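# Plug the sections fed by the red and blue funnels

## Task

The pipes under each funnel may swap sides where the cover hides them, so trace them first. Then set the red plug on the flat front face of whichever section the red-banded funnel actually drains into, and set the blue plug likewise on the section fed by the blue-banded funnel. Marbles may be released into the funnels or back into their tray, as long as they fall only a short way. Nothing except a marble may leave the table, and even a lost marble is undesirable. Both plugs must stay in place on their own once the grippers release them. At the end, open the grippers and move the arms away.

## Robot and tools

Robot: two UFACTORY uf850 six-joint arms, each with a two-finger parallel gripper. They are named left_arm and right_arm. All poses are in one scene frame: the origin is on the table surface midway between the arms, +x points out across the table, +z points up, and left_arm sits on the +y side. The names left and right do not refer to sides of any camera image. Base roots: left_arm at (+0.030, +0.312, 0) m with quat_wxyz (+0.997, 0, 0, -0.073); right_arm at (+0.001, -0.316, 0) m with quat_wxyz (+0.995, 0, 0, +0.099).

Gripper geometry: the fingers extend along the gripper's +z axis and close along its y axis. The reported end_effector_position is the pinch point, roughly 2 cm short of the fingertips. When the fingers close, the tips move about 10 mm further along +z. At full opening the pads are 0.084 m apart.

Tool execute_actions. Its argument actions is a list that holds either nothing, one motion, or one wait.
- An empty list sends no command and returns the state along with pictures.
- A motion is {"rows": [...], "steps": n}, where n is between 7 and 15 and defaults to 15. Each control step lasts 1/30 s. Each row is applied for one step, and the final row is repeated if there are fewer rows than steps.
- A wait is {"steps": n} with n up to 300. It counts from the previous result, and your reply time also counts toward it.
- Each row must contain exactly 14 numbers, including for an arm that stays still. The order is left_arm waist, shoulder, elbow, forearm roll, wrist pitch, wrist roll and opening, followed by the same seven values for right_arm.
- The joint values are absolute target angles in radians, in the same form as the Joint positions line, not offsets.
- Opening is also absolute: +1 is fully open and -1 is fully closed.
- Joint ranges: waist ±6.283, shoulder ±2.304, elbow -4.224 to 0.061, forearm roll ±6.283, wrist pitch ±2.164, wrist roll ±6.283.
- A call is refused, and nothing is sent, if any target exceeds a range end by more than 0.010 and also lies further out than that joint's latest angle. The true end may sit 0.010 either side of the listed value. Targets beyond it are clipped, and a "joint sent to its limit" line may then appear, possibly referring to an earlier action.
- Setting "pictures": true attaches camera images to the result.

Motion behaviour:
- Each joint target moves at up to 3.14 rad/s and takes 0.16 s to reach that speed. All joints of an arm are timed so they arrive together.
- On every step, a target is held within 0.623 rad of the measured angle.
- If the targets would place the gripper more than 70 mm from where it is measured to be, they are scaled back. Large moves therefore need several calls.
- A result is captured 7 steps before its action ends. Those 7 steps run while you compose your next reply, and the arms keep heading to the last row until they settle or a step is HELD.

Result lines:
- The state line gives each gripper's position (m), quat_wxyz and velocities. The printed position can drift from the truth, especially at long reach.
- Joint positions and Joint velocities list each arm's joints in order, then the finger gap in m.
- grip_measured gives the finger opening on the command scale.
- HELD marks steps on which all or part of your row was not sent.
- "joint command not followed" means the clearance check altered or blocked joint targets. The rest of the row, including the gripper, still ran.
- Joint torques are the total drive output. They carry per-arm offsets and noise and are nonzero even in free air.
- MOTOR HOT appears at 65 °C. At 80 °C an OVER-TEMPERATURE FAULT applies the brakes until the motors cool. Holding loads heats the motors, even while you are thinking.
- A TORQUE FAULT occurs when contact torque reaches a joint's load limit. The load limits in N m are 55.8, 55.8, 46.5, 25.1, 17.6 and 17.6, in joint order, and a held object's weight adds to them. The arm then backs off, pauses for 10 s and drops the rest of the call.

Gripping: to hold an object, keep commanding an opening well below grip_measured. A lower command gives a firmer grip, up to about 24 N per pad on objects up to about 6 cm wide. Closing fast can press harder and may force the fingers apart. Commanding the grip_measured value still squeezes lightly. Wide parts may slip.

Other tools:
- zoom_image {camera, region [x0,y0,x1,y1]} enlarges part of a camera's latest image. The region is at most 504x504 px, with the origin at the top-left. Cameras: cam_high, cam_low, cam_left_wrist and cam_right_wrist, each 672x504. For the wrist cameras, +x is image right and +y is image down.
- read_manual returns only the licence texts.
- finished_scene {scene} ends and grades the current scene and cannot be undone. Replying without calling a tool ends everything.

Things to avoid:
- Knocking objects off the table.
- Letting the arms collide with or push on each other.
- Slamming, dropping or sliding parts.
- Pressing hard into surfaces.
- Ending while a plug is still held.
- Releasing marbles from high up.

Occasional external tugs on held parts or nudges to loose objects can happen, so check poses before releasing. Smooth, efficient motion is better.

Each tool is called after "Call:" as name([rows], argument=value, ...), one row to a line, values as JSON.

## Session

Call:
execute_actions(actions=[])

Scene clock: 0.00 s of 6600.00 s.
left_arm: end_effector_position=(+0.4911, +0.4751, +0.1438) grip_measured=+1.00 end_effector_quat_wxyz=(-0.328, +0.885, +0.306, +0.127) end_effector_velocity=(-0.000, +0.000, -0.000) end_effector_angular_velocity=(-0.000, +0.001, +0.000) | right_arm: end_effector_position=(+0.6243, -0.6941, +0.2315) grip_measured=+1.00 end_effector_quat_wxyz=(+0.008, +0.093, +0.995, -0.035) end_effector_velocity=(-0.001, -0.001, +0.000) end_effector_angular_velocity=(+0.000, -0.000, -0.002)
Joint positions: left_arm=[ 0.15  -0.535 -0.799  1.317 -0.748 -1.879  0.084] | right_arm=[-0.724 -0.843 -1.74  -0.075 -0.855  2.85   0.084]
Joint velocities: left_arm=[ 0.    -0.001 -0.    -0.     0.     0.001  0.   ] | right_arm=[-0.002  0.     0.     0.    -0.    -0.    -0.   ]
Joint torques (N m, as the arm reports them, + toward a larger angle): no reading
Motor temperatures (°C, as the motors report them): left_arm=[30 30 31 31 31 32] | right_arm=[28 29 32 28 33 32]

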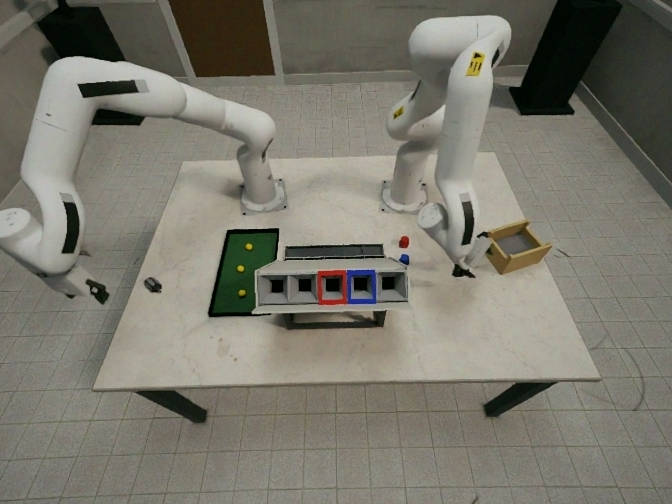

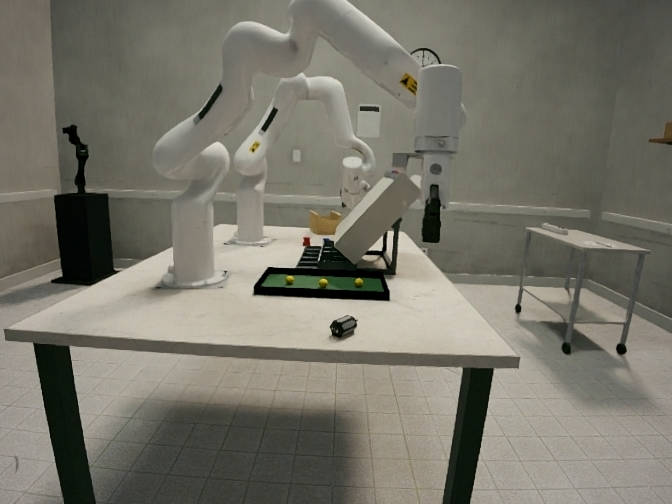

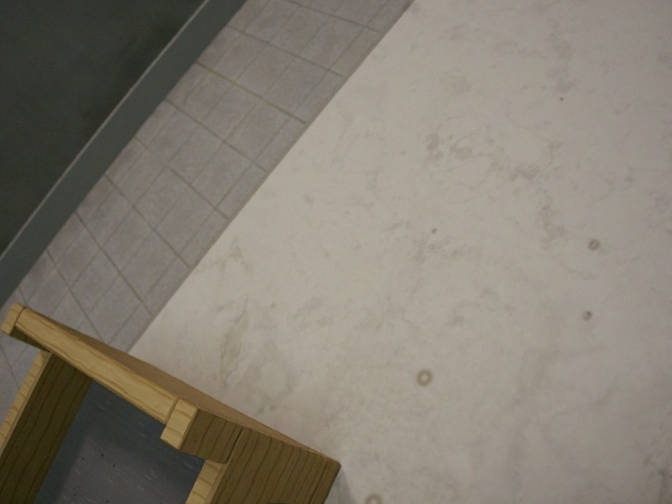

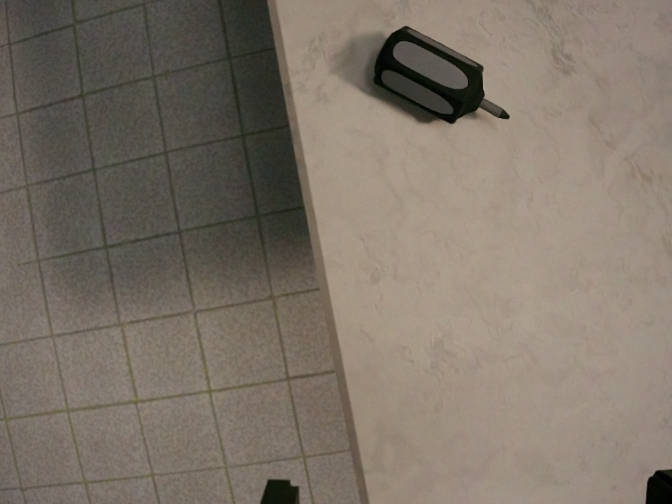

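Call:
execute_actions([
  {"rows":[[0.15,-0.535,-0.799,1.317,-0.748,-1.879,1,-0.27,0.132,-0.625,0,-0.757,2.85,1]]},
])

Call:
execute_actions([
  {"steps":40},
], pictures=true)

Scene clock: 1.57 s of 6600.00 s.
left_arm: end_effector_position=(+0.4908, +0.4752, +0.1436) grip_measured=+1.00 end_effector_quat_wxyz=(-0.328, +0.885, +0.306, +0.127) end_effector_velocity=(-0.000, +0.000, +0.000) end_effector_angular_velocity=(-0.001, -0.000, +0.003) | right_arm: end_effector_position=(+0.6293, -0.6352, +0.2601) grip_measured=+1.00 end_effector_quat_wxyz=(+0.019, +0.061, +0.997, -0.033) end_effector_velocity=(-0.009, +0.289, +0.137) end_effector_angular_velocity=(+0.014, -0.081, +0.315)
Joint positions: left_arm=[ 0.15  -0.535 -0.799  1.317 -0.748 -1.879  0.084] | right_arm=[-0.651 -0.74  -1.638 -0.063 -0.84   2.85   0.084]
Joint velocities: left_arm=[ 0.001  0.001  0.    -0.003  0.     0.001  0.   ] | right_arm=[ 0.347  0.531  0.54   0.058  0.076 -0.    -0.   ]
Joint torques (N m, as the arm reports them, + toward a larger angle): left_arm=[  3.01  29.74 -15.32   2.15  -1.57  -0.06] | right_arm=[ -7.86  53.72 -20.88   0.22  -0.25  -0.38]
Motor temperatures (°C, as the motors report them): left_arm=[30 30 31 31 31 32] | right_arm=[28 29 32 28 33 32]
Steps of this call (steps 1 to 39: nothing new was sent; steps 40 to 47: the first 8 steps of this action). Readings (joint positions):
40: left_arm=[0.150 -0.535 -0.799 1.317 -0.748 -1.879] | right_arm=[-0.724 -0.842 -1.740 -0.075 -0.855 2.850]
41: left_arm=[0.150 -0.535 -0.799 1.317 -0.748 -1.879] | right_arm=[-0.722 -0.839 -1.736 -0.075 -0.854 2.850]
43: left_arm=[0.150 -0.535 -0.799 1.317 -0.748 -1.879] | right_arm=[-0.703 -0.812 -1.707 -0.071 -0.850 2.850]
47: the state above

Scene clock: 2.90 s of 6600.00 s.
left_arm: end_effector_position=(+0.4908, +0.4752, +0.1435) grip_measured=+1.00 end_effector_quat_wxyz=(-0.328, +0.885, +0.306, +0.127) end_effector_velocity=(-0.000, -0.000, -0.001) end_effector_angular_velocity=(-0.000, +0.002, -0.001) | right_arm: end_effector_position=(+0.3748, -0.3513, +0.3073) grip_measured=+1.00 end_effector_quat_wxyz=(+0.005, -0.101, +0.995, -0.002) end_effector_velocity=(-0.207, +0.088, -0.064) end_effector_angular_velocity=(+0.028, +0.088, +0.151)
Joint positions: left_arm=[ 0.15  -0.535 -0.799  1.317 -0.748 -1.879  0.084] | right_arm=[-0.29   0.082 -0.689 -0.003 -0.762  2.85   0.084]
Joint velocities: left_arm=[-0.    -0.001  0.    -0.     0.     0.001 -0.   ] | right_arm=[ 0.17   0.43   0.553  0.028  0.033 -0.    -0.   ]
Joint torques (N m, as the arm reports them, + toward a larger angle): left_arm=[  2.91  29.5  -15.43   1.97  -1.62  -0.06] | right_arm=[ -8.38   4.12 -25.27  -0.17   0.14  -0.42]
Motor temperatures (°C, as the motors report them): left_arm=[30 30 32 31 31 32] | right_arm=[28 29 32 28 33 32]
Kept back: nothing.
Steps of this call (steps 1 to 7: the last 7 steps of your previous action; steps 8 to 40: the robot went on to your last target). Readings (joint positions):
1: left_arm=[0.150 -0.535 -0.799 1.317 -0.748 -1.879] | right_arm=[-0.640 -0.722 -1.620 -0.061 -0.837 2.850]
2: left_arm=[0.150 -0.535 -0.799 1.317 -0.748 -1.879] | right_arm=[-0.628 -0.704 -1.601 -0.059 -0.834 2.850]
4: left_arm=[0.150 -0.535 -0.799 1.317 -0.748 -1.879] | right_arm=[-0.605 -0.665 -1.563 -0.055 -0.830 2.850]
8: left_arm=[0.150 -0.535 -0.799 1.317 -0.748 -1.879] | right_arm=[-0.561 -0.584 -1.482 -0.048 -0.820 2.850]
40: the state above

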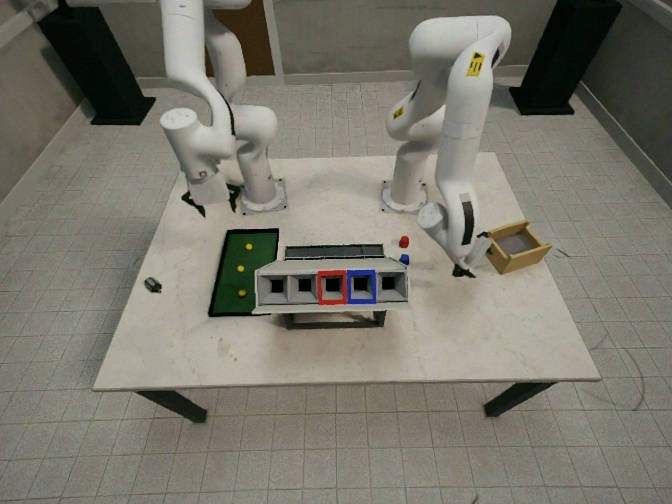

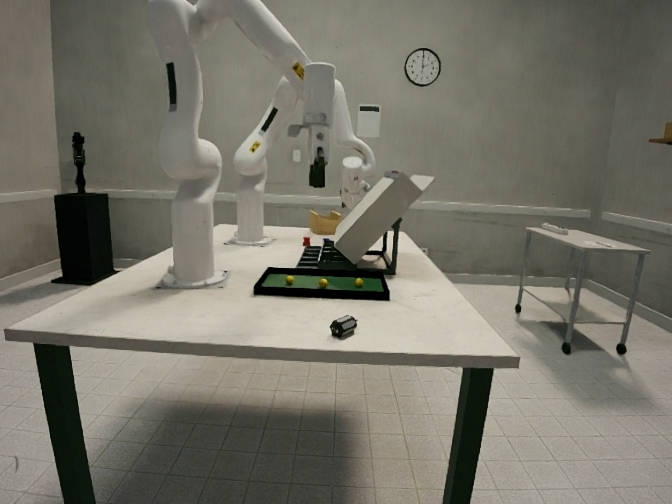

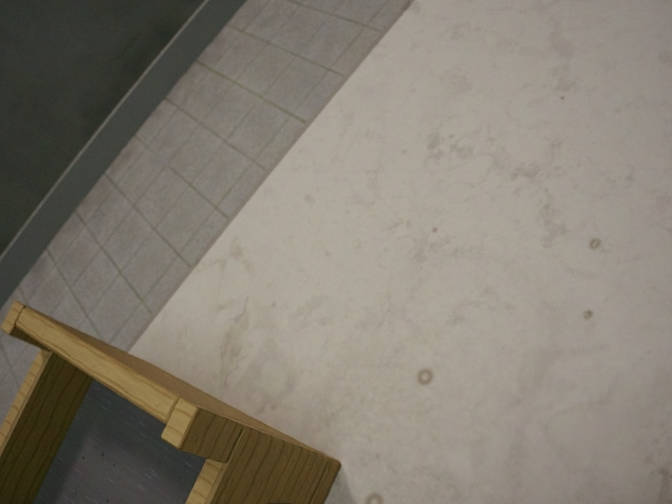

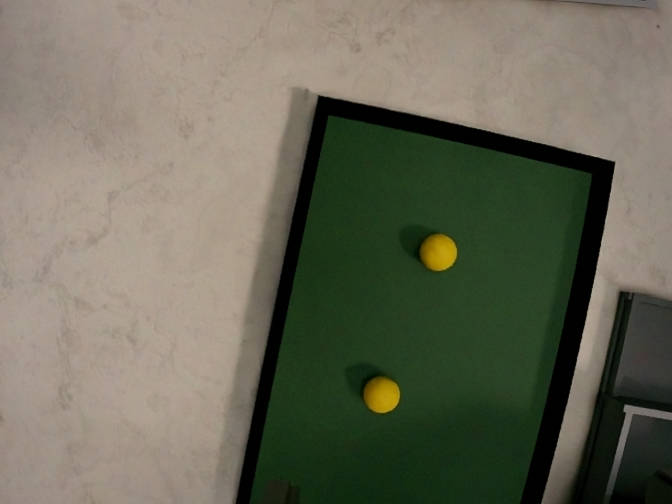

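Call:
execute_actions([
  {"rows":[[0.15,-0.535,-0.799,1.317,-0.748,-1.879,1,-0.273,-0.405,-0.646,0,-0.241,2.85,0.3]]},
])

Call:
execute_actions([
  {"steps":30},
], pictures=true)

Scene clock: 3.60 s of 6600.00 s.
left_arm: end_effector_position=(+0.4908, +0.4752, +0.1435) grip_measured=+1.00 end_effector_quat_wxyz=(-0.328, +0.885, +0.306, +0.127) end_effector_velocity=(+0.000, -0.000, -0.000) end_effector_angular_velocity=(-0.000, -0.001, -0.000) | right_arm: end_effector_position=(+0.3757, -0.3437, +0.2467) grip_measured=+0.32 end_effector_quat_wxyz=(+0.000, -0.109, +0.994, -0.000) end_effector_velocity=(+0.110, -0.009, -0.297) end_effector_angular_velocity=(+0.000, +0.007, -0.004)
Joint positions: left_arm=[ 0.15  -0.535 -0.799  1.317 -0.748 -1.879  0.084] | right_arm=[-0.271 -0.02  -0.631 -0.    -0.611  2.85   0.057]
Joint velocities: left_arm=[-0.    -0.001 -0.001  0.001  0.001 -0.001  0.   ] | right_arm=[-0.004 -0.82  -0.03  -0.     0.783 -0.    -0.014]
Joint torques (N m, as the arm reports them, + toward a larger angle): left_arm=[  3.8   29.78 -15.21   1.95  -1.63  -0.01] | right_arm=[ -4.56  23.03 -19.85   0.72  -0.21  -0.49]
Motor temperatures (°C, as the motors report them): left_arm=[30 30 32 31 31 32] | right_arm=[28 29 32 28 33 32]
Steps of this call (steps 1 to 13: the robot went on to your last target; steps 14 to 21: the first 8 steps of this action). Readings (joint positions):
14: left_arm=[0.150 -0.535 -0.799 1.317 -0.748 -1.879] | right_arm=[-0.270 0.131 -0.626 -0.000 -0.757 2.850]
15: left_arm=[0.150 -0.535 -0.799 1.317 -0.748 -1.879] | right_arm=[-0.270 0.129 -0.626 -0.000 -0.753 2.850]
17: left_arm=[0.150 -0.535 -0.799 1.317 -0.748 -1.879] | right_arm=[-0.270 0.097 -0.628 0.000 -0.719 2.850]
21: the state above

Scene clock: 4.60 s of 6600.00 s.
left_arm: end_effector_position=(+0.4908, +0.4752, +0.1435) grip_measured=+1.00 end_effector_quat_wxyz=(-0.328, +0.885, +0.306, +0.127) end_effector_velocity=(+0.001, +0.000, +0.001) end_effector_angular_velocity=(+0.001, -0.003, -0.001) | right_arm: end_effector_position=(+0.4014, -0.3464, +0.1003) grip_measured=+0.29 end_effector_quat_wxyz=(+0.000, -0.108, +0.994, -0.000) end_effector_velocity=(-0.000, -0.000, -0.001) end_effector_angular_velocity=(+0.000, +0.001, -0.001)
Joint positions: left_arm=[ 0.15  -0.535 -0.799  1.317 -0.748 -1.879  0.084] | right_arm=[-0.273 -0.405 -0.646  0.    -0.241  2.85   0.056]
Joint velocities: left_arm=[-0.     0.001 -0.001  0.002 -0.001 -0.002  0.   ] | right_arm=[-0.001 -0.004  0.     0.     0.003 -0.    -0.   ]
Joint torques (N m, as the arm reports them, + toward a larger angle): left_arm=[  3.67  29.76 -15.46   2.02  -1.67  -0.07] | right_arm=[ -4.33  29.1  -15.82   0.66  -0.11  -0.47]
Motor temperatures (°C, as the motors report them): left_arm=[30 30 32 31 31 32] | right_arm=[28 29 32 28 33 32]
Kept back: nothing.
Steps of this call (steps 1 to 7: the last 7 steps of your previous action; steps 8 to 30: the robot went on to your last target). Readings (joint positions):
1: left_arm=[0.150 -0.535 -0.799 1.317 -0.748 -1.879] | right_arm=[-0.271 -0.047 -0.632 -0.000 -0.585 2.850]
2: left_arm=[0.150 -0.535 -0.799 1.317 -0.748 -1.879] | right_arm=[-0.271 -0.074 -0.633 -0.000 -0.559 2.850]
4: left_arm=[0.150 -0.535 -0.799 1.317 -0.748 -1.879] | right_arm=[-0.272 -0.128 -0.636 -0.000 -0.507 2.850]
8: left_arm=[0.150 -0.535 -0.799 1.317 -0.748 -1.879] | right_arm=[-0.272 -0.236 -0.640 -0.000 -0.404 2.850]
30: the state above

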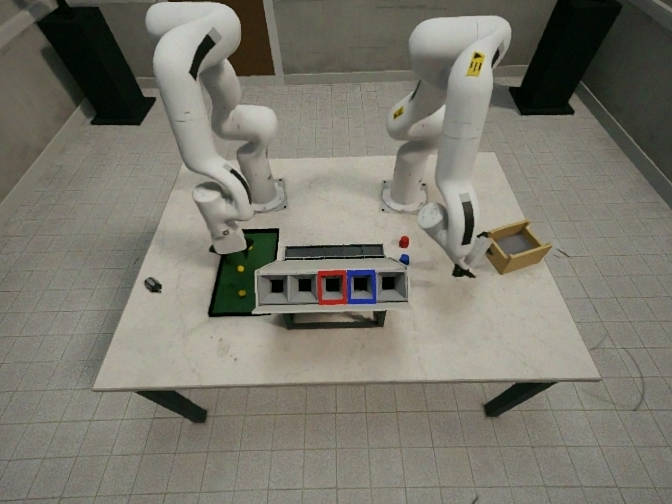

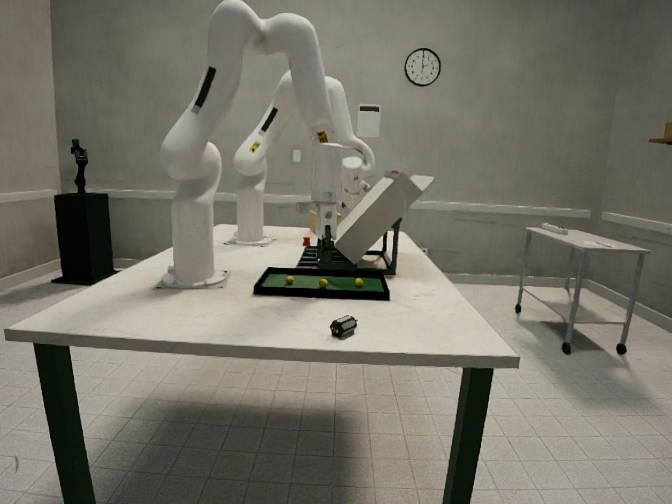

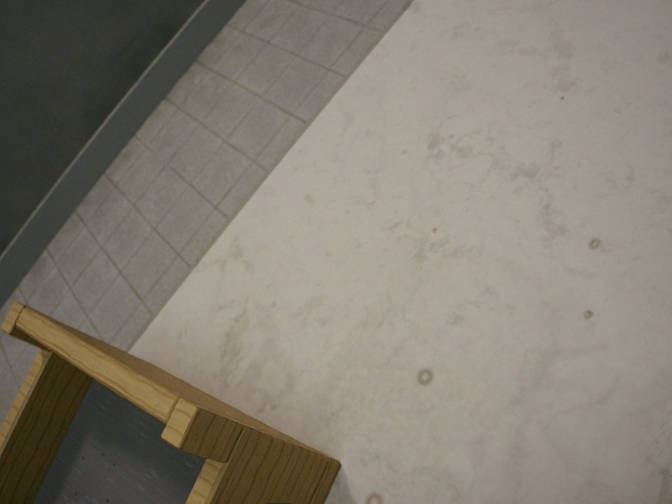

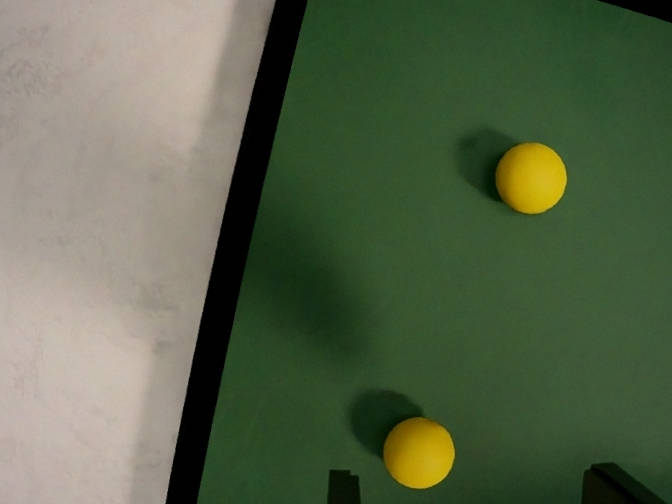

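Call:
execute_actions([
  {"rows":[[0.15,-0.535,-0.799,1.317,-0.748,-1.879,1,-0.285,-0.593,-0.672,0,-0.079,2.85,0.3]]},
])

Call:
execute_actions([
  {"steps":15},
])

Call:
execute_actions([
  {"rows":[[0.15,-0.535,-0.799,1.317,-0.748,-1.879,1,-0.285,-0.593,-0.672,0,-0.079,2.85,-0.8]]},
])

Call:
execute_actions([
  {"steps":10},
])

Scene clock: 5.10 s of 6600.00 s.
left_arm: end_effector_position=(+0.4908, +0.4752, +0.1435) grip_measured=+1.00 end_effector_quat_wxyz=(-0.328, +0.885, +0.306, +0.127) end_effector_velocity=(-0.001, -0.000, -0.001) end_effector_angular_velocity=(+0.000, +0.003, -0.002) | right_arm: end_effector_position=(+0.4009, -0.3500, +0.0479) grip_measured=+0.29 end_effector_quat_wxyz=(-0.002, -0.104, +0.995, +0.000) end_effector_velocity=(-0.016, -0.011, -0.179) end_effector_angular_velocity=(+0.001, +0.017, -0.031)
Joint positions: left_arm=[ 0.15  -0.535 -0.799  1.317 -0.748 -1.879  0.084] | right_arm=[-0.282 -0.545 -0.664 -0.    -0.123  2.85   0.056]
Joint velocities: left_arm=[-0.    -0.001  0.001  0.001 -0.     0.001 -0.   ] | right_arm=[-0.031 -0.474 -0.057 -0.     0.4    0.     0.   ]
Joint torques (N m, as the arm reports them, + toward a larger angle): left_arm=[  3.62  29.71 -15.28   1.96  -1.67  -0.09] | right_arm=[ -3.76  56.45 -14.24   0.29  -0.47  -0.43]
Motor temperatures (°C, as the motors report them): left_arm=[30 30 32 31 31 32] | right_arm=[28 29 32 28 33 32]
Steps of this call (steps 1 to 7: the robot went on to your last target; steps 8 to 15: the first 8 steps of this action). Readings (joint positions):
8: left_arm=[0.150 -0.535 -0.799 1.317 -0.748 -1.879] | right_arm=[-0.273 -0.405 -0.646 -0.000 -0.241 2.850]
9: left_arm=[0.150 -0.535 -0.799 1.317 -0.748 -1.879] | right_arm=[-0.273 -0.408 -0.647 -0.000 -0.237 2.850]
11: left_arm=[0.150 -0.535 -0.799 1.317 -0.748 -1.879] | right_arm=[-0.275 -0.443 -0.653 0.000 -0.206 2.850]
15: the state above

Scene clock: 5.60 s of 6600.00 s.
left_arm: end_effector_position=(+0.4908, +0.4752, +0.1435) grip_measured=+1.00 end_effector_quat_wxyz=(-0.328, +0.885, +0.306, +0.127) end_effector_velocity=(+0.000, +0.000, +0.001) end_effector_angular_velocity=(+0.000, -0.000, -0.001) | right_arm: end_effector_position=(+0.4011, -0.3512, +0.0304) grip_measured=+0.29 end_effector_quat_wxyz=(+0.000, -0.102, +0.995, -0.000) end_effector_velocity=(-0.001, -0.000, -0.002) end_effector_angular_velocity=(+0.000, +0.001, -0.001)
Joint positions: left_arm=[ 0.15  -0.535 -0.799  1.317 -0.748 -1.879  0.084] | right_arm=[-0.285 -0.592 -0.672  0.    -0.079  2.85   0.056]
Joint velocities: left_arm=[ 0.     0.001  0.     0.    -0.     0.001  0.   ] | right_arm=[-0.001 -0.005 -0.    -0.     0.004  0.    -0.   ]
Joint torques (N m, as the arm reports them, + toward a larger angle): left_arm=[  2.9   29.03 -15.4    2.16  -1.61  -0.1 ] | right_arm=[ -5.46  34.02 -12.85   0.02  -0.11  -0.52]
Motor temperatures (°C, as the motors report them): left_arm=[30 30 32 31 31 32] | right_arm=[28 29 32 28 33 32]
Kept back: nothing.
Steps of this call (steps 1 to 7: the last 7 steps of your previous action; steps 8 to 15: the robot went on to your last target). Readings (joint positions):
1: left_arm=[0.150 -0.535 -0.799 1.317 -0.748 -1.879] | right_arm=[-0.283 -0.558 -0.666 -0.000 -0.111 2.850]
2: left_arm=[0.150 -0.535 -0.799 1.317 -0.748 -1.879] | right_arm=[-0.283 -0.568 -0.667 -0.000 -0.103 2.850]
4: left_arm=[0.150 -0.535 -0.799 1.317 -0.748 -1.879] | right_arm=[-0.284 -0.579 -0.670 -0.000 -0.092 2.850]
8: left_arm=[0.150 -0.535 -0.799 1.317 -0.748 -1.879] | right_arm=[-0.285 -0.589 -0.672 -0.000 -0.083 2.850]
15: the state above

Scene clock: 5.87 s of 6600.00 s.
left_arm: end_effector_position=(+0.4908, +0.4752, +0.1435) grip_measured=+1.00 end_effector_quat_wxyz=(-0.328, +0.885, +0.306, +0.127) end_effector_velocity=(-0.000, +0.001, +0.000) end_effector_angular_velocity=(-0.000, -0.000, +0.001) | right_arm: end_effector_position=(+0.4010, -0.3512, +0.0301) grip_measured=-0.46 end_effector_quat_wxyz=(+0.000, -0.102, +0.995, -0.000) end_effector_velocity=(-0.000, +0.000, -0.000) end_effector_angular_velocity=(+0.000, +0.000, +0.000)
Joint positions: left_arm=[ 0.15  -0.535 -0.799  1.317 -0.748 -1.879  0.084] | right_arm=[-0.285 -0.593 -0.672  0.    -0.079  2.85   0.024]
Joint velocities: left_arm=[ 0.001  0.001  0.    -0.001 -0.     0.001  0.   ] | right_arm=[ 0.    -0.001 -0.     0.     0.    -0.    -0.   ]
Joint torques (N m, as the arm reports them, + toward a larger angle): left_arm=[  3.2   29.94 -15.38   2.06  -1.64  -0.08] | right_arm=[ -3.1   32.96 -12.5    0.78  -0.14  -0.42]
Motor temperatures (°C, as the motors report them): left_arm=[30 30 32 31 31 32] | right_arm=[28 29 32 28 33 32]
Steps of this call (steps 1 to 8: the first 8 steps of this action). Readings (joint positions):
1: left_arm=[0.150 -0.535 -0.799 1.317 -0.748 -1.879] | right_arm=[-0.285 -0.592 -0.672 -0.000 -0.079 2.850]
2: left_arm=[0.150 -0.535 -0.799 1.317 -0.748 -1.879] | right_arm=[-0.285 -0.593 -0.672 0.000 -0.079 2.850]
4: left_arm=[0.150 -0.535 -0.799 1.317 -0.748 -1.879] | right_arm=[-0.285 -0.593 -0.672 0.000 -0.079 2.850]
8: the state above

Scene clock: 6.20 s of 6600.00 s.
left_arm: end_effector_position=(+0.4908, +0.4752, +0.1435) grip_measured=+1.00 end_effector_quat_wxyz=(-0.328, +0.885, +0.306, +0.127) end_effector_velocity=(-0.001, -0.000, +0.000) end_effector_angular_velocity=(-0.001, -0.000, +0.000) | right_arm: end_effector_position=(+0.4010, -0.3512, +0.0301) grip_measured=-0.46 end_effector_quat_wxyz=(+0.000, -0.102, +0.995, -0.000) end_effector_velocity=(-0.000, -0.000, -0.000) end_effector_angular_velocity=(+0.000, +0.000, -0.001)
Joint positions: left_arm=[ 0.15  -0.535 -0.799  1.317 -0.748 -1.879  0.084] | right_arm=[-0.285 -0.593 -0.672  0.    -0.079  2.85   0.024]
Joint velocities: left_arm=[ 0.     0.002  0.002 -0.001  0.     0.    -0.   ] | right_arm=[-0. -0.  0.  0.  0.  0.  0.]
Joint torques (N m, as the arm reports them, + toward a larger angle): left_arm=[  3.36  29.41 -15.32   2.04  -1.67  -0.05] | right_arm=[ -4.33  33.01 -12.81   0.49  -0.1   -0.47]
Motor temperatures (°C, as the motors report them): left_arm=[30 30 32 31 31 32] | right_arm=[28 29 32 28 33 32]
Kept back: nothing.
Steps of this call (steps 1 to 7: the last 7 steps of your previous action; steps 8 to 10: the robot went on to your last target). Readings (joint positions):
1: left_arm=[0.150 -0.535 -0.799 1.317 -0.748 -1.879] | right_arm=[-0.285 -0.593 -0.672 0.000 -0.079 2.850]
2: left_arm=[0.150 -0.535 -0.799 1.317 -0.748 -1.879] | right_arm=[-0.285 -0.593 -0.672 0.000 -0.079 2.850]
4: left_arm=[0.150 -0.535 -0.799 1.317 -0.748 -1.879] | right_arm=[-0.285 -0.593 -0.672 0.000 -0.079 2.850]
8: left_arm=[0.150 -0.535 -0.799 1.317 -0.748 -1.879] | right_arm=[-0.285 -0.593 -0.672 0.000 -0.079 2.850]
10: the state above

Call:
execute_actions([
  {"rows":[[0.15,-0.535,-0.799,1.317,-0.748,-1.879,1,-0.285,0.123,-0.982,0,-1.105,2.85,-0.8]]},
])

Call:
execute_actions([
  {"steps":40},
])

Call:
execute_actions([
  {"rows":[[0.15,-0.535,-0.799,1.317,-0.748,-1.879,1,0.242,-0.761,-2.099,0,-1.338,3.58,-0.8]]},
])

Call:
execute_actions([
  {"steps":60},
], pictures=true)

Scene clock: 7.00 s of 6600.00 s.
left_arm: end_effector_position=(+0.4908, +0.4752, +0.1435) grip_measured=+1.00 end_effector_quat_wxyz=(-0.328, +0.885, +0.306, +0.127) end_effector_velocity=(-0.000, -0.000, -0.001) end_effector_angular_velocity=(-0.000, +0.002, -0.002) | right_arm: end_effector_position=(+0.4393, -0.3546, +0.0836) grip_measured=-0.46 end_effector_quat_wxyz=(+0.024, -0.102, +0.994, -0.005) end_effector_velocity=(+0.161, -0.014, +0.280) end_effector_angular_velocity=(-0.020, -0.226, +0.001)
Joint positions: left_arm=[ 0.15  -0.535 -0.799  1.317 -0.748 -1.879  0.084] | right_arm=[-0.285 -0.49  -0.722  0.    -0.182  2.85   0.024]
Joint velocities: left_arm=[-0.    -0.001  0.     0.     0.001  0.001 -0.   ] | right_arm=[ 0.     0.519 -0.229 -0.    -0.521  0.    -0.   ]
Joint torques (N m, as the arm reports them, + toward a larger angle): left_arm=[  3.57  29.56 -15.03   1.82  -1.64  -0.04] | right_arm=[ -5.27  34.66 -15.3    0.38  -0.29  -0.47]
Motor temperatures (°C, as the motors report them): left_arm=[30 30 32 31 31 32] | right_arm=[28 29 32 28 33 32]
Steps of this call (steps 1 to 15: the robot went on to your last target; step 16: nothing new was sent; steps 17 to 24: the first 8 steps of this action). Readings (joint positions):
17: left_arm=[0.150 -0.535 -0.799 1.317 -0.748 -1.879] | right_arm=[-0.285 -0.593 -0.672 -0.000 -0.079 2.850]
18: left_arm=[0.150 -0.535 -0.799 1.317 -0.748 -1.879] | right_arm=[-0.285 -0.590 -0.673 -0.000 -0.084 2.850]
20: left_arm=[0.150 -0.535 -0.799 1.317 -0.748 -1.879] | right_arm=[-0.285 -0.563 -0.686 -0.000 -0.112 2.850]
24: the state above

Scene clock: 8.33 s of 6600.00 s.
left_arm: end_effector_position=(+0.4908, +0.4752, +0.1435) grip_measured=+1.00 end_effector_quat_wxyz=(-0.328, +0.885, +0.306, +0.127) end_effector_velocity=(-0.001, -0.000, -0.000) end_effector_angular_velocity=(-0.001, +0.001, +0.000) | right_arm: end_effector_position=(+0.4030, -0.3514, +0.4444) grip_measured=-0.46 end_effector_quat_wxyz=(+0.001, -0.102, +0.995, -0.000) end_effector_velocity=(-0.029, +0.002, +0.040) end_effector_angular_velocity=(+0.003, +0.033, -0.000)
Joint positions: left_arm=[ 0.15  -0.535 -0.799  1.317 -0.748 -1.879  0.084] | right_arm=[-0.285  0.115 -0.978 -0.    -1.091  2.85   0.024]
Joint velocities: left_arm=[-0.001  0.001  0.001 -0.002  0.001  0.001  0.   ] | right_arm=[-0.     0.069 -0.027 -0.    -0.129 -0.     0.   ]
Joint torques (N m, as the arm reports them, + toward a larger angle): left_arm=[  3.56  29.67 -15.91   2.13  -1.64  -0.11] | right_arm=[ -4.85  12.3  -21.53   0.78  -0.11  -0.48]
Motor temperatures (°C, as the motors report them): left_arm=[30 30 32 31 31 32] | right_arm=[28 29 32 28 33 32]
Kept back: nothing.
Steps of this call (steps 1 to 7: the last 7 steps of your previous action; steps 8 to 40: the robot went on to your last target). Readings (joint positions):
1: left_arm=[0.150 -0.535 -0.799 1.317 -0.748 -1.879] | right_arm=[-0.285 -0.473 -0.729 0.000 -0.199 2.850]
2: left_arm=[0.150 -0.535 -0.799 1.317 -0.748 -1.879] | right_arm=[-0.285 -0.455 -0.737 0.000 -0.217 2.850]
4: left_arm=[0.150 -0.535 -0.799 1.317 -0.748 -1.879] | right_arm=[-0.285 -0.420 -0.752 0.000 -0.253 2.850]
8: left_arm=[0.150 -0.535 -0.799 1.317 -0.748 -1.879] | right_arm=[-0.285 -0.350 -0.782 0.000 -0.333 2.850]
40: the state above

Scene clock: 8.60 s of 6600.00 s.
left_arm: end_effector_position=(+0.4908, +0.4752, +0.1435) grip_measured=+1.00 end_effector_quat_wxyz=(-0.328, +0.885, +0.306, +0.127) end_effector_velocity=(+0.000, +0.000, +0.000) end_effector_angular_velocity=(+0.001, -0.001, -0.001) | right_arm: end_effector_position=(+0.4419, -0.3079, +0.4493) grip_measured=-0.46 end_effector_quat_wxyz=(-0.024, -0.090, +0.996, +0.002) end_effector_velocity=(+0.207, +0.230, +0.001) end_effector_angular_velocity=(-0.038, +0.229, -0.173)
Joint positions: left_arm=[ 0.15  -0.535 -0.799  1.317 -0.748 -1.879  0.084] | right_arm=[-0.179 -0.012 -1.11   0.    -1.146  2.98   0.024]
Joint velocities: left_arm=[-0.     0.001  0.001  0.001 -0.001 -0.001 -0.   ] | right_arm=[ 0.513 -0.686 -0.689 -0.    -0.233  0.686  0.   ]
Joint torques (N m, as the arm reports them, + toward a larger angle): left_arm=[  3.11  29.19 -15.27   2.14  -1.63  -0.05] | right_arm=[ -6.22  22.41 -21.33   0.86  -0.26  -0.47]
Motor temperatures (°C, as the motors report them): left_arm=[30 30 32 31 31 32] | right_arm=[28 29 32 28 33 32]
Steps of this call (steps 1 to 8: the first 8 steps of this action). Readings (joint positions):
1: left_arm=[0.150 -0.535 -0.799 1.317 -0.748 -1.879] | right_arm=[-0.285 0.117 -0.979 -0.000 -1.095 2.850]
2: left_arm=[0.150 -0.535 -0.799 1.317 -0.748 -1.879] | right_arm=[-0.282 0.115 -0.983 -0.000 -1.099 2.854]
4: left_arm=[0.150 -0.535 -0.799 1.317 -0.748 -1.879] | right_arm=[-0.255 0.084 -1.016 -0.000 -1.113 2.887]
8: the state above

Scene clock: 10.60 s of 6600.00 s.
left_arm: end_effector_position=(+0.4908, +0.4752, +0.1435) grip_measured=+1.00 end_effector_quat_wxyz=(-0.328, +0.885, +0.306, +0.127) end_effector_velocity=(+0.001, -0.000, +0.001) end_effector_angular_velocity=(+0.001, -0.001, -0.002) | right_arm: end_effector_position=(+0.6512, -0.0106, +0.4496) grip_measured=-0.46 end_effector_quat_wxyz=(+0.000, -0.001, +1.000, -0.000) end_effector_velocity=(-0.000, +0.000, -0.000) end_effector_angular_velocity=(+0.000, +0.000, -0.000)
Joint positions: left_arm=[ 0.15  -0.535 -0.799  1.317 -0.748 -1.879  0.084] | right_arm=[ 0.242 -0.761 -2.099 -0.    -1.338  3.58   0.024]
Joint velocities: left_arm=[-0.     0.001 -0.001  0.001 -0.     0.    -0.   ] | right_arm=[-0. -0. -0.  0. -0.  0. -0.]
Joint torques (N m, as the arm reports them, + toward a larger angle): left_arm=[  3.22  29.3  -15.15   1.92  -1.64  -0.08] | right_arm=[ -4.31  52.85 -22.23   1.14  -0.19  -0.59]
Motor temperatures (°C, as the motors report them): left_arm=[30 30 32 31 31 32] | right_arm=[28 29 33 28 33 32]
Kept back: nothing.
Steps of this call (steps 1 to 7: the last 7 steps of your previous action; steps 8 to 60: the robot went on to your last target). Readings (joint positions):
1: left_arm=[0.150 -0.535 -0.799 1.317 -0.748 -1.879] | right_arm=[-0.162 -0.035 -1.133 0.000 -1.154 3.003]
2: left_arm=[0.150 -0.535 -0.799 1.317 -0.748 -1.879] | right_arm=[-0.146 -0.058 -1.156 0.000 -1.161 3.026]
4: left_arm=[0.150 -0.535 -0.799 1.317 -0.748 -1.879] | right_arm=[-0.115 -0.105 -1.203 0.000 -1.175 3.070]
8: left_arm=[0.150 -0.535 -0.799 1.317 -0.748 -1.879] | right_arm=[-0.060 -0.200 -1.299 0.000 -1.201 3.149]
60: the state above
All arms were judged still, so your last target was given up. Only a new action makes them travel on or press farther. Fingers that are still opening or closing keep moving.

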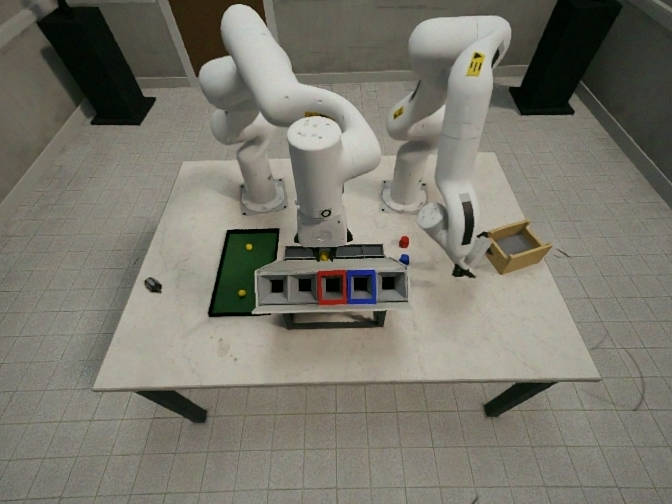

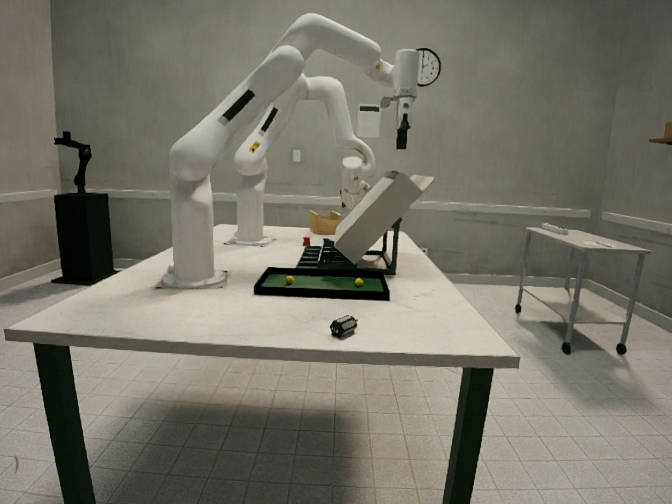

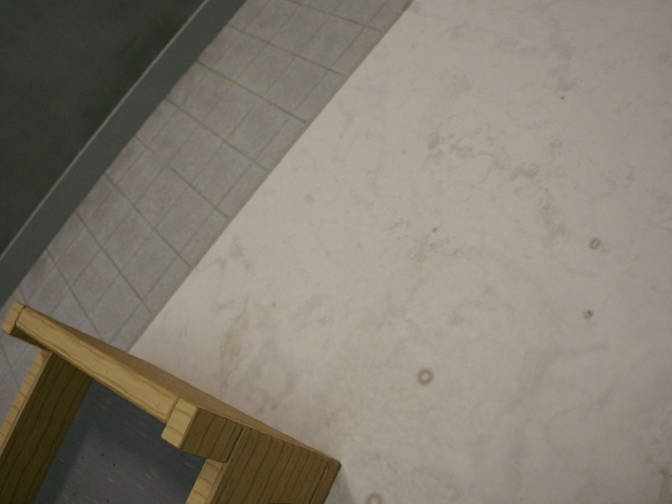

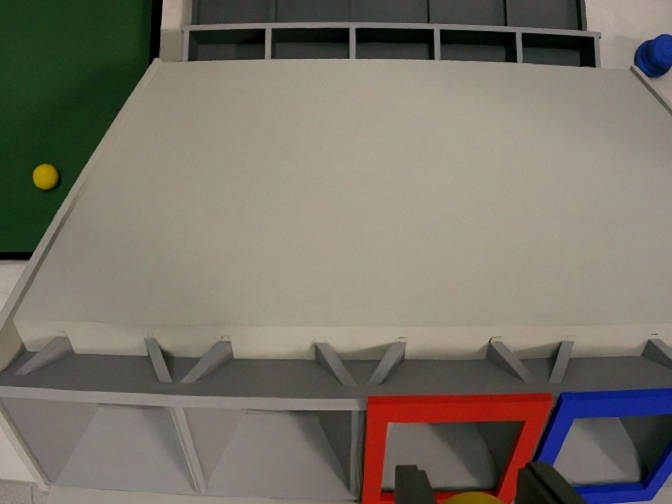

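Call:
execute_actions([
  {"rows":[[0.15,-0.535,-0.799,1.317,-0.748,-1.879,1,0.246,-0.838,-2.114,0,-1.276,3.58,-0.8]]},
])

Call:
execute_actions([
  {"steps":15},
])

Call:
execute_actions([
  {"rows":[[0.15,-0.535,-0.799,1.317,-0.748,-1.879,1,0.246,-0.838,-2.114,0,-1.276,3.58,0]]},
])

Call:
execute_actions([
  {"rows":[[0.15,-0.535,-0.799,1.317,-0.748,-1.879,1,0.242,-0.761,-2.099,0,-1.338,3.58,0.3]]},
])

Call:
execute_actions([
  {"steps":40},
], pictures=true)

Scene clock: 11.27 s of 6600.00 s.
left_arm: end_effector_position=(+0.4908, +0.4752, +0.1435) grip_measured=+1.00 end_effector_quat_wxyz=(-0.328, +0.885, +0.306, +0.127) end_effector_velocity=(+0.000, +0.000, +0.001) end_effector_angular_velocity=(+0.000, -0.002, +0.000) | right_arm: end_effector_position=(+0.6664, -0.0008, +0.4090) grip_measured=-0.46 end_effector_quat_wxyz=(-0.002, -0.002, +1.000, -0.001) end_effector_velocity=(+0.037, +0.025, -0.090) end_effector_angular_velocity=(+0.007, -0.013, +0.009)
Joint positions: left_arm=[ 0.15  -0.535 -0.799  1.317 -0.748 -1.879  0.084] | right_arm=[ 0.245 -0.823 -2.109 -0.    -1.29   3.58   0.024]
Joint velocities: left_arm=[ 0.     0.002  0.001  0.001 -0.    -0.001 -0.   ] | right_arm=[ 0.009 -0.144 -0.037  0.     0.122 -0.     0.   ]
Joint torques (N m, as the arm reports them, + toward a larger angle): left_arm=[  2.76  29.85 -15.32   1.93  -1.69  -0.11] | right_arm=[ -5.97  67.04 -24.6    0.98  -0.45  -0.45]
Motor temperatures (°C, as the motors report them): left_arm=[30 30 32 31 31 32] | right_arm=[28 29 33 28 33 32]
Steps of this call (steps 1 to 12: nothing new was sent; steps 13 to 20: the first 8 steps of this action). Readings (joint positions):
13: left_arm=[0.150 -0.535 -0.799 1.317 -0.748 -1.879] | right_arm=[0.242 -0.761 -2.099 -0.000 -1.338 3.580]
14: left_arm=[0.150 -0.535 -0.799 1.317 -0.748 -1.879] | right_arm=[0.242 -0.764 -2.100 0.000 -1.335 3.580]
16: left_arm=[0.150 -0.535 -0.799 1.317 -0.748 -1.879] | right_arm=[0.243 -0.784 -2.106 0.000 -1.318 3.580]
20: the state above

Scene clock: 11.77 s of 6600.00 s.
left_arm: end_effector_position=(+0.4908, +0.4752, +0.1435) grip_measured=+1.00 end_effector_quat_wxyz=(-0.328, +0.885, +0.306, +0.127) end_effector_velocity=(-0.000, -0.000, -0.000) end_effector_angular_velocity=(-0.001, +0.001, +0.000) | right_arm: end_effector_position=(+0.6707, +0.0019, +0.4004) grip_measured=-0.46 end_effector_quat_wxyz=(+0.000, -0.003, +1.000, +0.000) end_effector_velocity=(+0.000, +0.000, -0.002) end_effector_angular_velocity=(-0.001, +0.000, +0.000)
Joint positions: left_arm=[ 0.15  -0.535 -0.799  1.317 -0.748 -1.879  0.084] | right_arm=[ 0.246 -0.838 -2.114  0.    -1.276  3.58   0.024]
Joint velocities: left_arm=[-0.    -0.001  0.    -0.001  0.001  0.    -0.   ] | right_arm=[-0.    -0.002  0.    -0.     0.002  0.     0.   ]
Joint torques (N m, as the arm reports them, + toward a larger angle): left_arm=[  3.47  29.22 -15.24   1.96  -1.64  -0.08] | right_arm=[ -4.66  56.32 -22.08   1.05  -0.07  -0.37]
Motor temperatures (°C, as the motors report them): left_arm=[30 30 32 31 31 32] | right_arm=[28 29 33 28 33 32]
Kept back: nothing.
Steps of this call (steps 1 to 7: the last 7 steps of your previous action; steps 8 to 15: the robot went on to your last target). Readings (joint positions):
1: left_arm=[0.150 -0.535 -0.799 1.317 -0.748 -1.879] | right_arm=[0.245 -0.827 -2.110 -0.000 -1.286 3.580]
2: left_arm=[0.150 -0.535 -0.799 1.317 -0.748 -1.879] | right_arm=[0.246 -0.830 -2.111 -0.000 -1.283 3.580]
4: left_arm=[0.150 -0.535 -0.799 1.317 -0.748 -1.879] | right_arm=[0.246 -0.833 -2.113 -0.000 -1.280 3.580]
8: left_arm=[0.150 -0.535 -0.799 1.317 -0.748 -1.879] | right_arm=[0.246 -0.836 -2.114 0.000 -1.277 3.580]
15: the state above

Scene clock: 12.03 s of 6600.00 s.
left_arm: end_effector_position=(+0.4908, +0.4752, +0.1435) grip_measured=+1.00 end_effector_quat_wxyz=(-0.328, +0.885, +0.306, +0.127) end_effector_velocity=(+0.000, -0.000, -0.000) end_effector_angular_velocity=(-0.000, -0.000, -0.002) | right_arm: end_effector_position=(+0.6707, +0.0019, +0.4002) grip_measured=-0.04 end_effector_quat_wxyz=(+0.000, -0.003, +1.000, +0.000) end_effector_velocity=(+0.001, -0.001, -0.001) end_effector_angular_velocity=(-0.000, +0.001, -0.002)
Joint positions: left_arm=[ 0.15  -0.535 -0.799  1.317 -0.748 -1.879  0.084] | right_arm=[ 0.246 -0.838 -2.114  0.    -1.276  3.58   0.042]
Joint velocities: left_arm=[-0.    -0.     0.     0.002  0.001 -0.     0.   ] | right_arm=[-0.002 -0.001  0.    -0.     0.     0.     0.017]
Joint torques (N m, as the arm reports them, + toward a larger angle): left_arm=[  3.23  29.79 -15.29   2.14  -1.64  -0.13] | right_arm=[ -4.88  54.51 -21.84   1.    -0.15  -0.45]
Motor temperatures (°C, as the motors report them): left_arm=[30 30 32 31 31 32] | right_arm=[28 29 33 28 33 32]
Steps of this call (steps 1 to 8: the first 8 steps of this action). Readings (joint positions):
1: left_arm=[0.150 -0.535 -0.799 1.317 -0.748 -1.879] | right_arm=[0.246 -0.838 -2.114 0.000 -1.276 3.580]
2: left_arm=[0.150 -0.535 -0.799 1.317 -0.748 -1.879] | right_arm=[0.246 -0.838 -2.114 0.000 -1.276 3.580]
4: left_arm=[0.150 -0.535 -0.799 1.317 -0.748 -1.879] | right_arm=[0.246 -0.838 -2.114 0.000 -1.276 3.580]
8: the state above

Scene clock: 12.53 s of 6600.00 s.
left_arm: end_effector_position=(+0.4908, +0.4752, +0.1435) grip_measured=+1.00 end_effector_quat_wxyz=(-0.328, +0.885, +0.306, +0.127) end_effector_velocity=(-0.001, +0.000, -0.001) end_effector_angular_velocity=(+0.000, +0.002, +0.002) | right_arm: end_effector_position=(+0.6560, -0.0077, +0.4410) grip_measured=+0.28 end_effector_quat_wxyz=(+0.002, -0.001, +1.000, +0.001) end_effector_velocity=(-0.042, -0.025, +0.087) end_effector_angular_velocity=(-0.007, +0.016, -0.006)
Joint positions: left_arm=[ 0.15  -0.535 -0.799  1.317 -0.748 -1.879  0.084] | right_arm=[ 0.243 -0.776 -2.104  0.    -1.324  3.58   0.056]
Joint velocities: left_arm=[-0.    -0.001  0.001 -0.001 -0.    -0.001 -0.   ] | right_arm=[-0.006  0.144  0.038 -0.    -0.123 -0.     0.006]
Joint torques (N m, as the arm reports them, + toward a larger angle): left_arm=[  2.98  29.86 -15.23   1.91  -1.66  -0.04] | right_arm=[ -5.07  40.88 -18.47   0.89   0.21  -0.44]
Motor temperatures (°C, as the motors report them): left_arm=[30 30 32 31 31 32] | right_arm=[28 29 33 28 33 32]
Steps of this call (steps 1 to 7: the last 7 steps of your previous action; steps 8 to 15: the first 8 steps of this action). Readings (joint positions):
8: left_arm=[0.150 -0.535 -0.799 1.317 -0.748 -1.879] | right_arm=[0.246 -0.838 -2.114 0.000 -1.276 3.580]
9: left_arm=[0.150 -0.535 -0.799 1.317 -0.748 -1.879] | right_arm=[0.246 -0.835 -2.113 -0.000 -1.279 3.580]
11: left_arm=[0.150 -0.535 -0.799 1.317 -0.748 -1.879] | right_arm=[0.245 -0.815 -2.107 -0.000 -1.296 3.580]
15: the state above

Scene clock: 13.87 s of 6600.00 s.
left_arm: end_effector_position=(+0.4908, +0.4752, +0.1435) grip_measured=+1.00 end_effector_quat_wxyz=(-0.328, +0.885, +0.306, +0.127) end_effector_velocity=(+0.001, +0.000, +0.001) end_effector_angular_velocity=(+0.000, -0.003, +0.001) | right_arm: end_effector_position=(+0.6512, -0.0106, +0.4496) grip_measured=+0.29 end_effector_quat_wxyz=(+0.000, -0.001, +1.000, -0.000) end_effector_velocity=(+0.000, -0.000, +0.000) end_effector_angular_velocity=(+0.000, -0.001, -0.000)
Joint positions: left_arm=[ 0.15  -0.535 -0.799  1.317 -0.748 -1.879  0.084] | right_arm=[ 0.242 -0.761 -2.099  0.    -1.338  3.58   0.056]
Joint velocities: left_arm=[ 0.     0.002 -0.     0.001 -0.    -0.002  0.   ] | right_arm=[-0.  0. -0. -0.  0.  0.  0.]
Joint torques (N m, as the arm reports them, + toward a larger angle): left_arm=[  3.75  29.19 -15.15   2.2   -1.62  -0.07] | right_arm=[ -4.37  53.2  -22.03   0.74  -0.05  -0.45]
Motor temperatures (°C, as the motors report them): left_arm=[30 30 32 31 31 32] | right_arm=[28 29 33 28 33 32]
Kept back: nothing.
Steps of this call (steps 1 to 7: the last 7 steps of your previous action; steps 8 to 30: the robot went on to your last target; steps 31 to 40: nothing new was sent). Readings (joint positions):
1: left_arm=[0.150 -0.535 -0.799 1.317 -0.748 -1.879] | right_arm=[0.243 -0.772 -2.103 0.000 -1.328 3.580]
2: left_arm=[0.150 -0.535 -0.799 1.317 -0.748 -1.879] | right_arm=[0.242 -0.769 -2.102 0.000 -1.331 3.580]
4: left_arm=[0.150 -0.535 -0.799 1.317 -0.748 -1.879] | right_arm=[0.242 -0.766 -2.100 0.000 -1.334 3.580]
8: left_arm=[0.150 -0.535 -0.799 1.317 -0.748 -1.879] | right_arm=[0.242 -0.763 -2.099 -0.000 -1.337 3.580]
40: the state above
All arms were judged still, so your last target was given up. Only a new action makes them travel on or press farther. Fingers that are still opening or closing keep moving.

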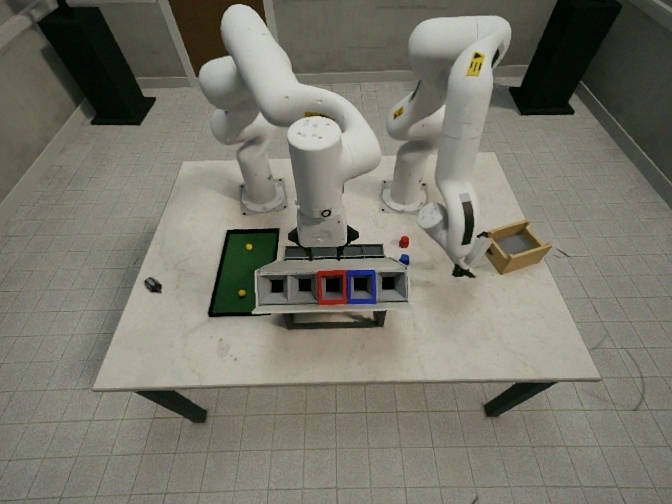

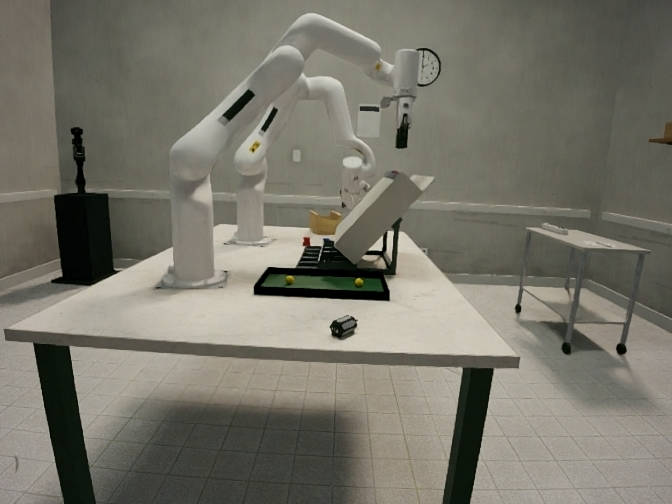

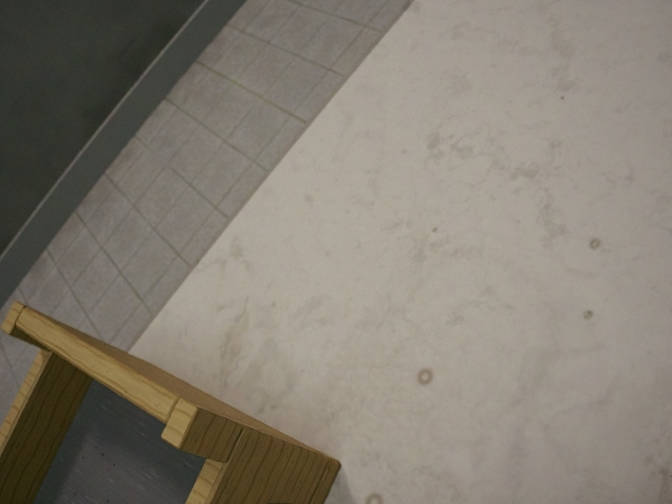

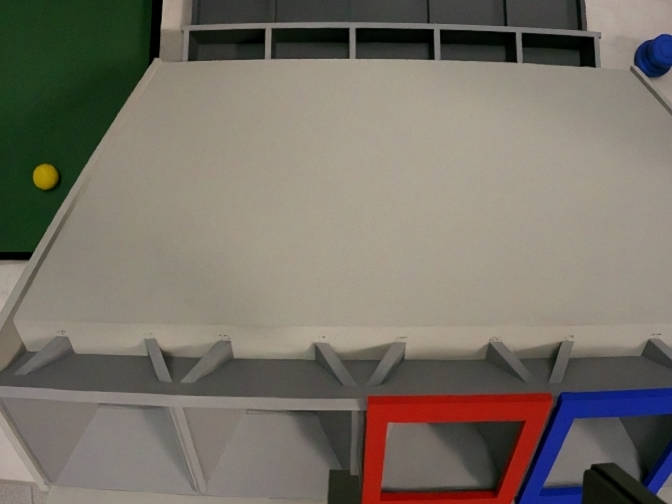

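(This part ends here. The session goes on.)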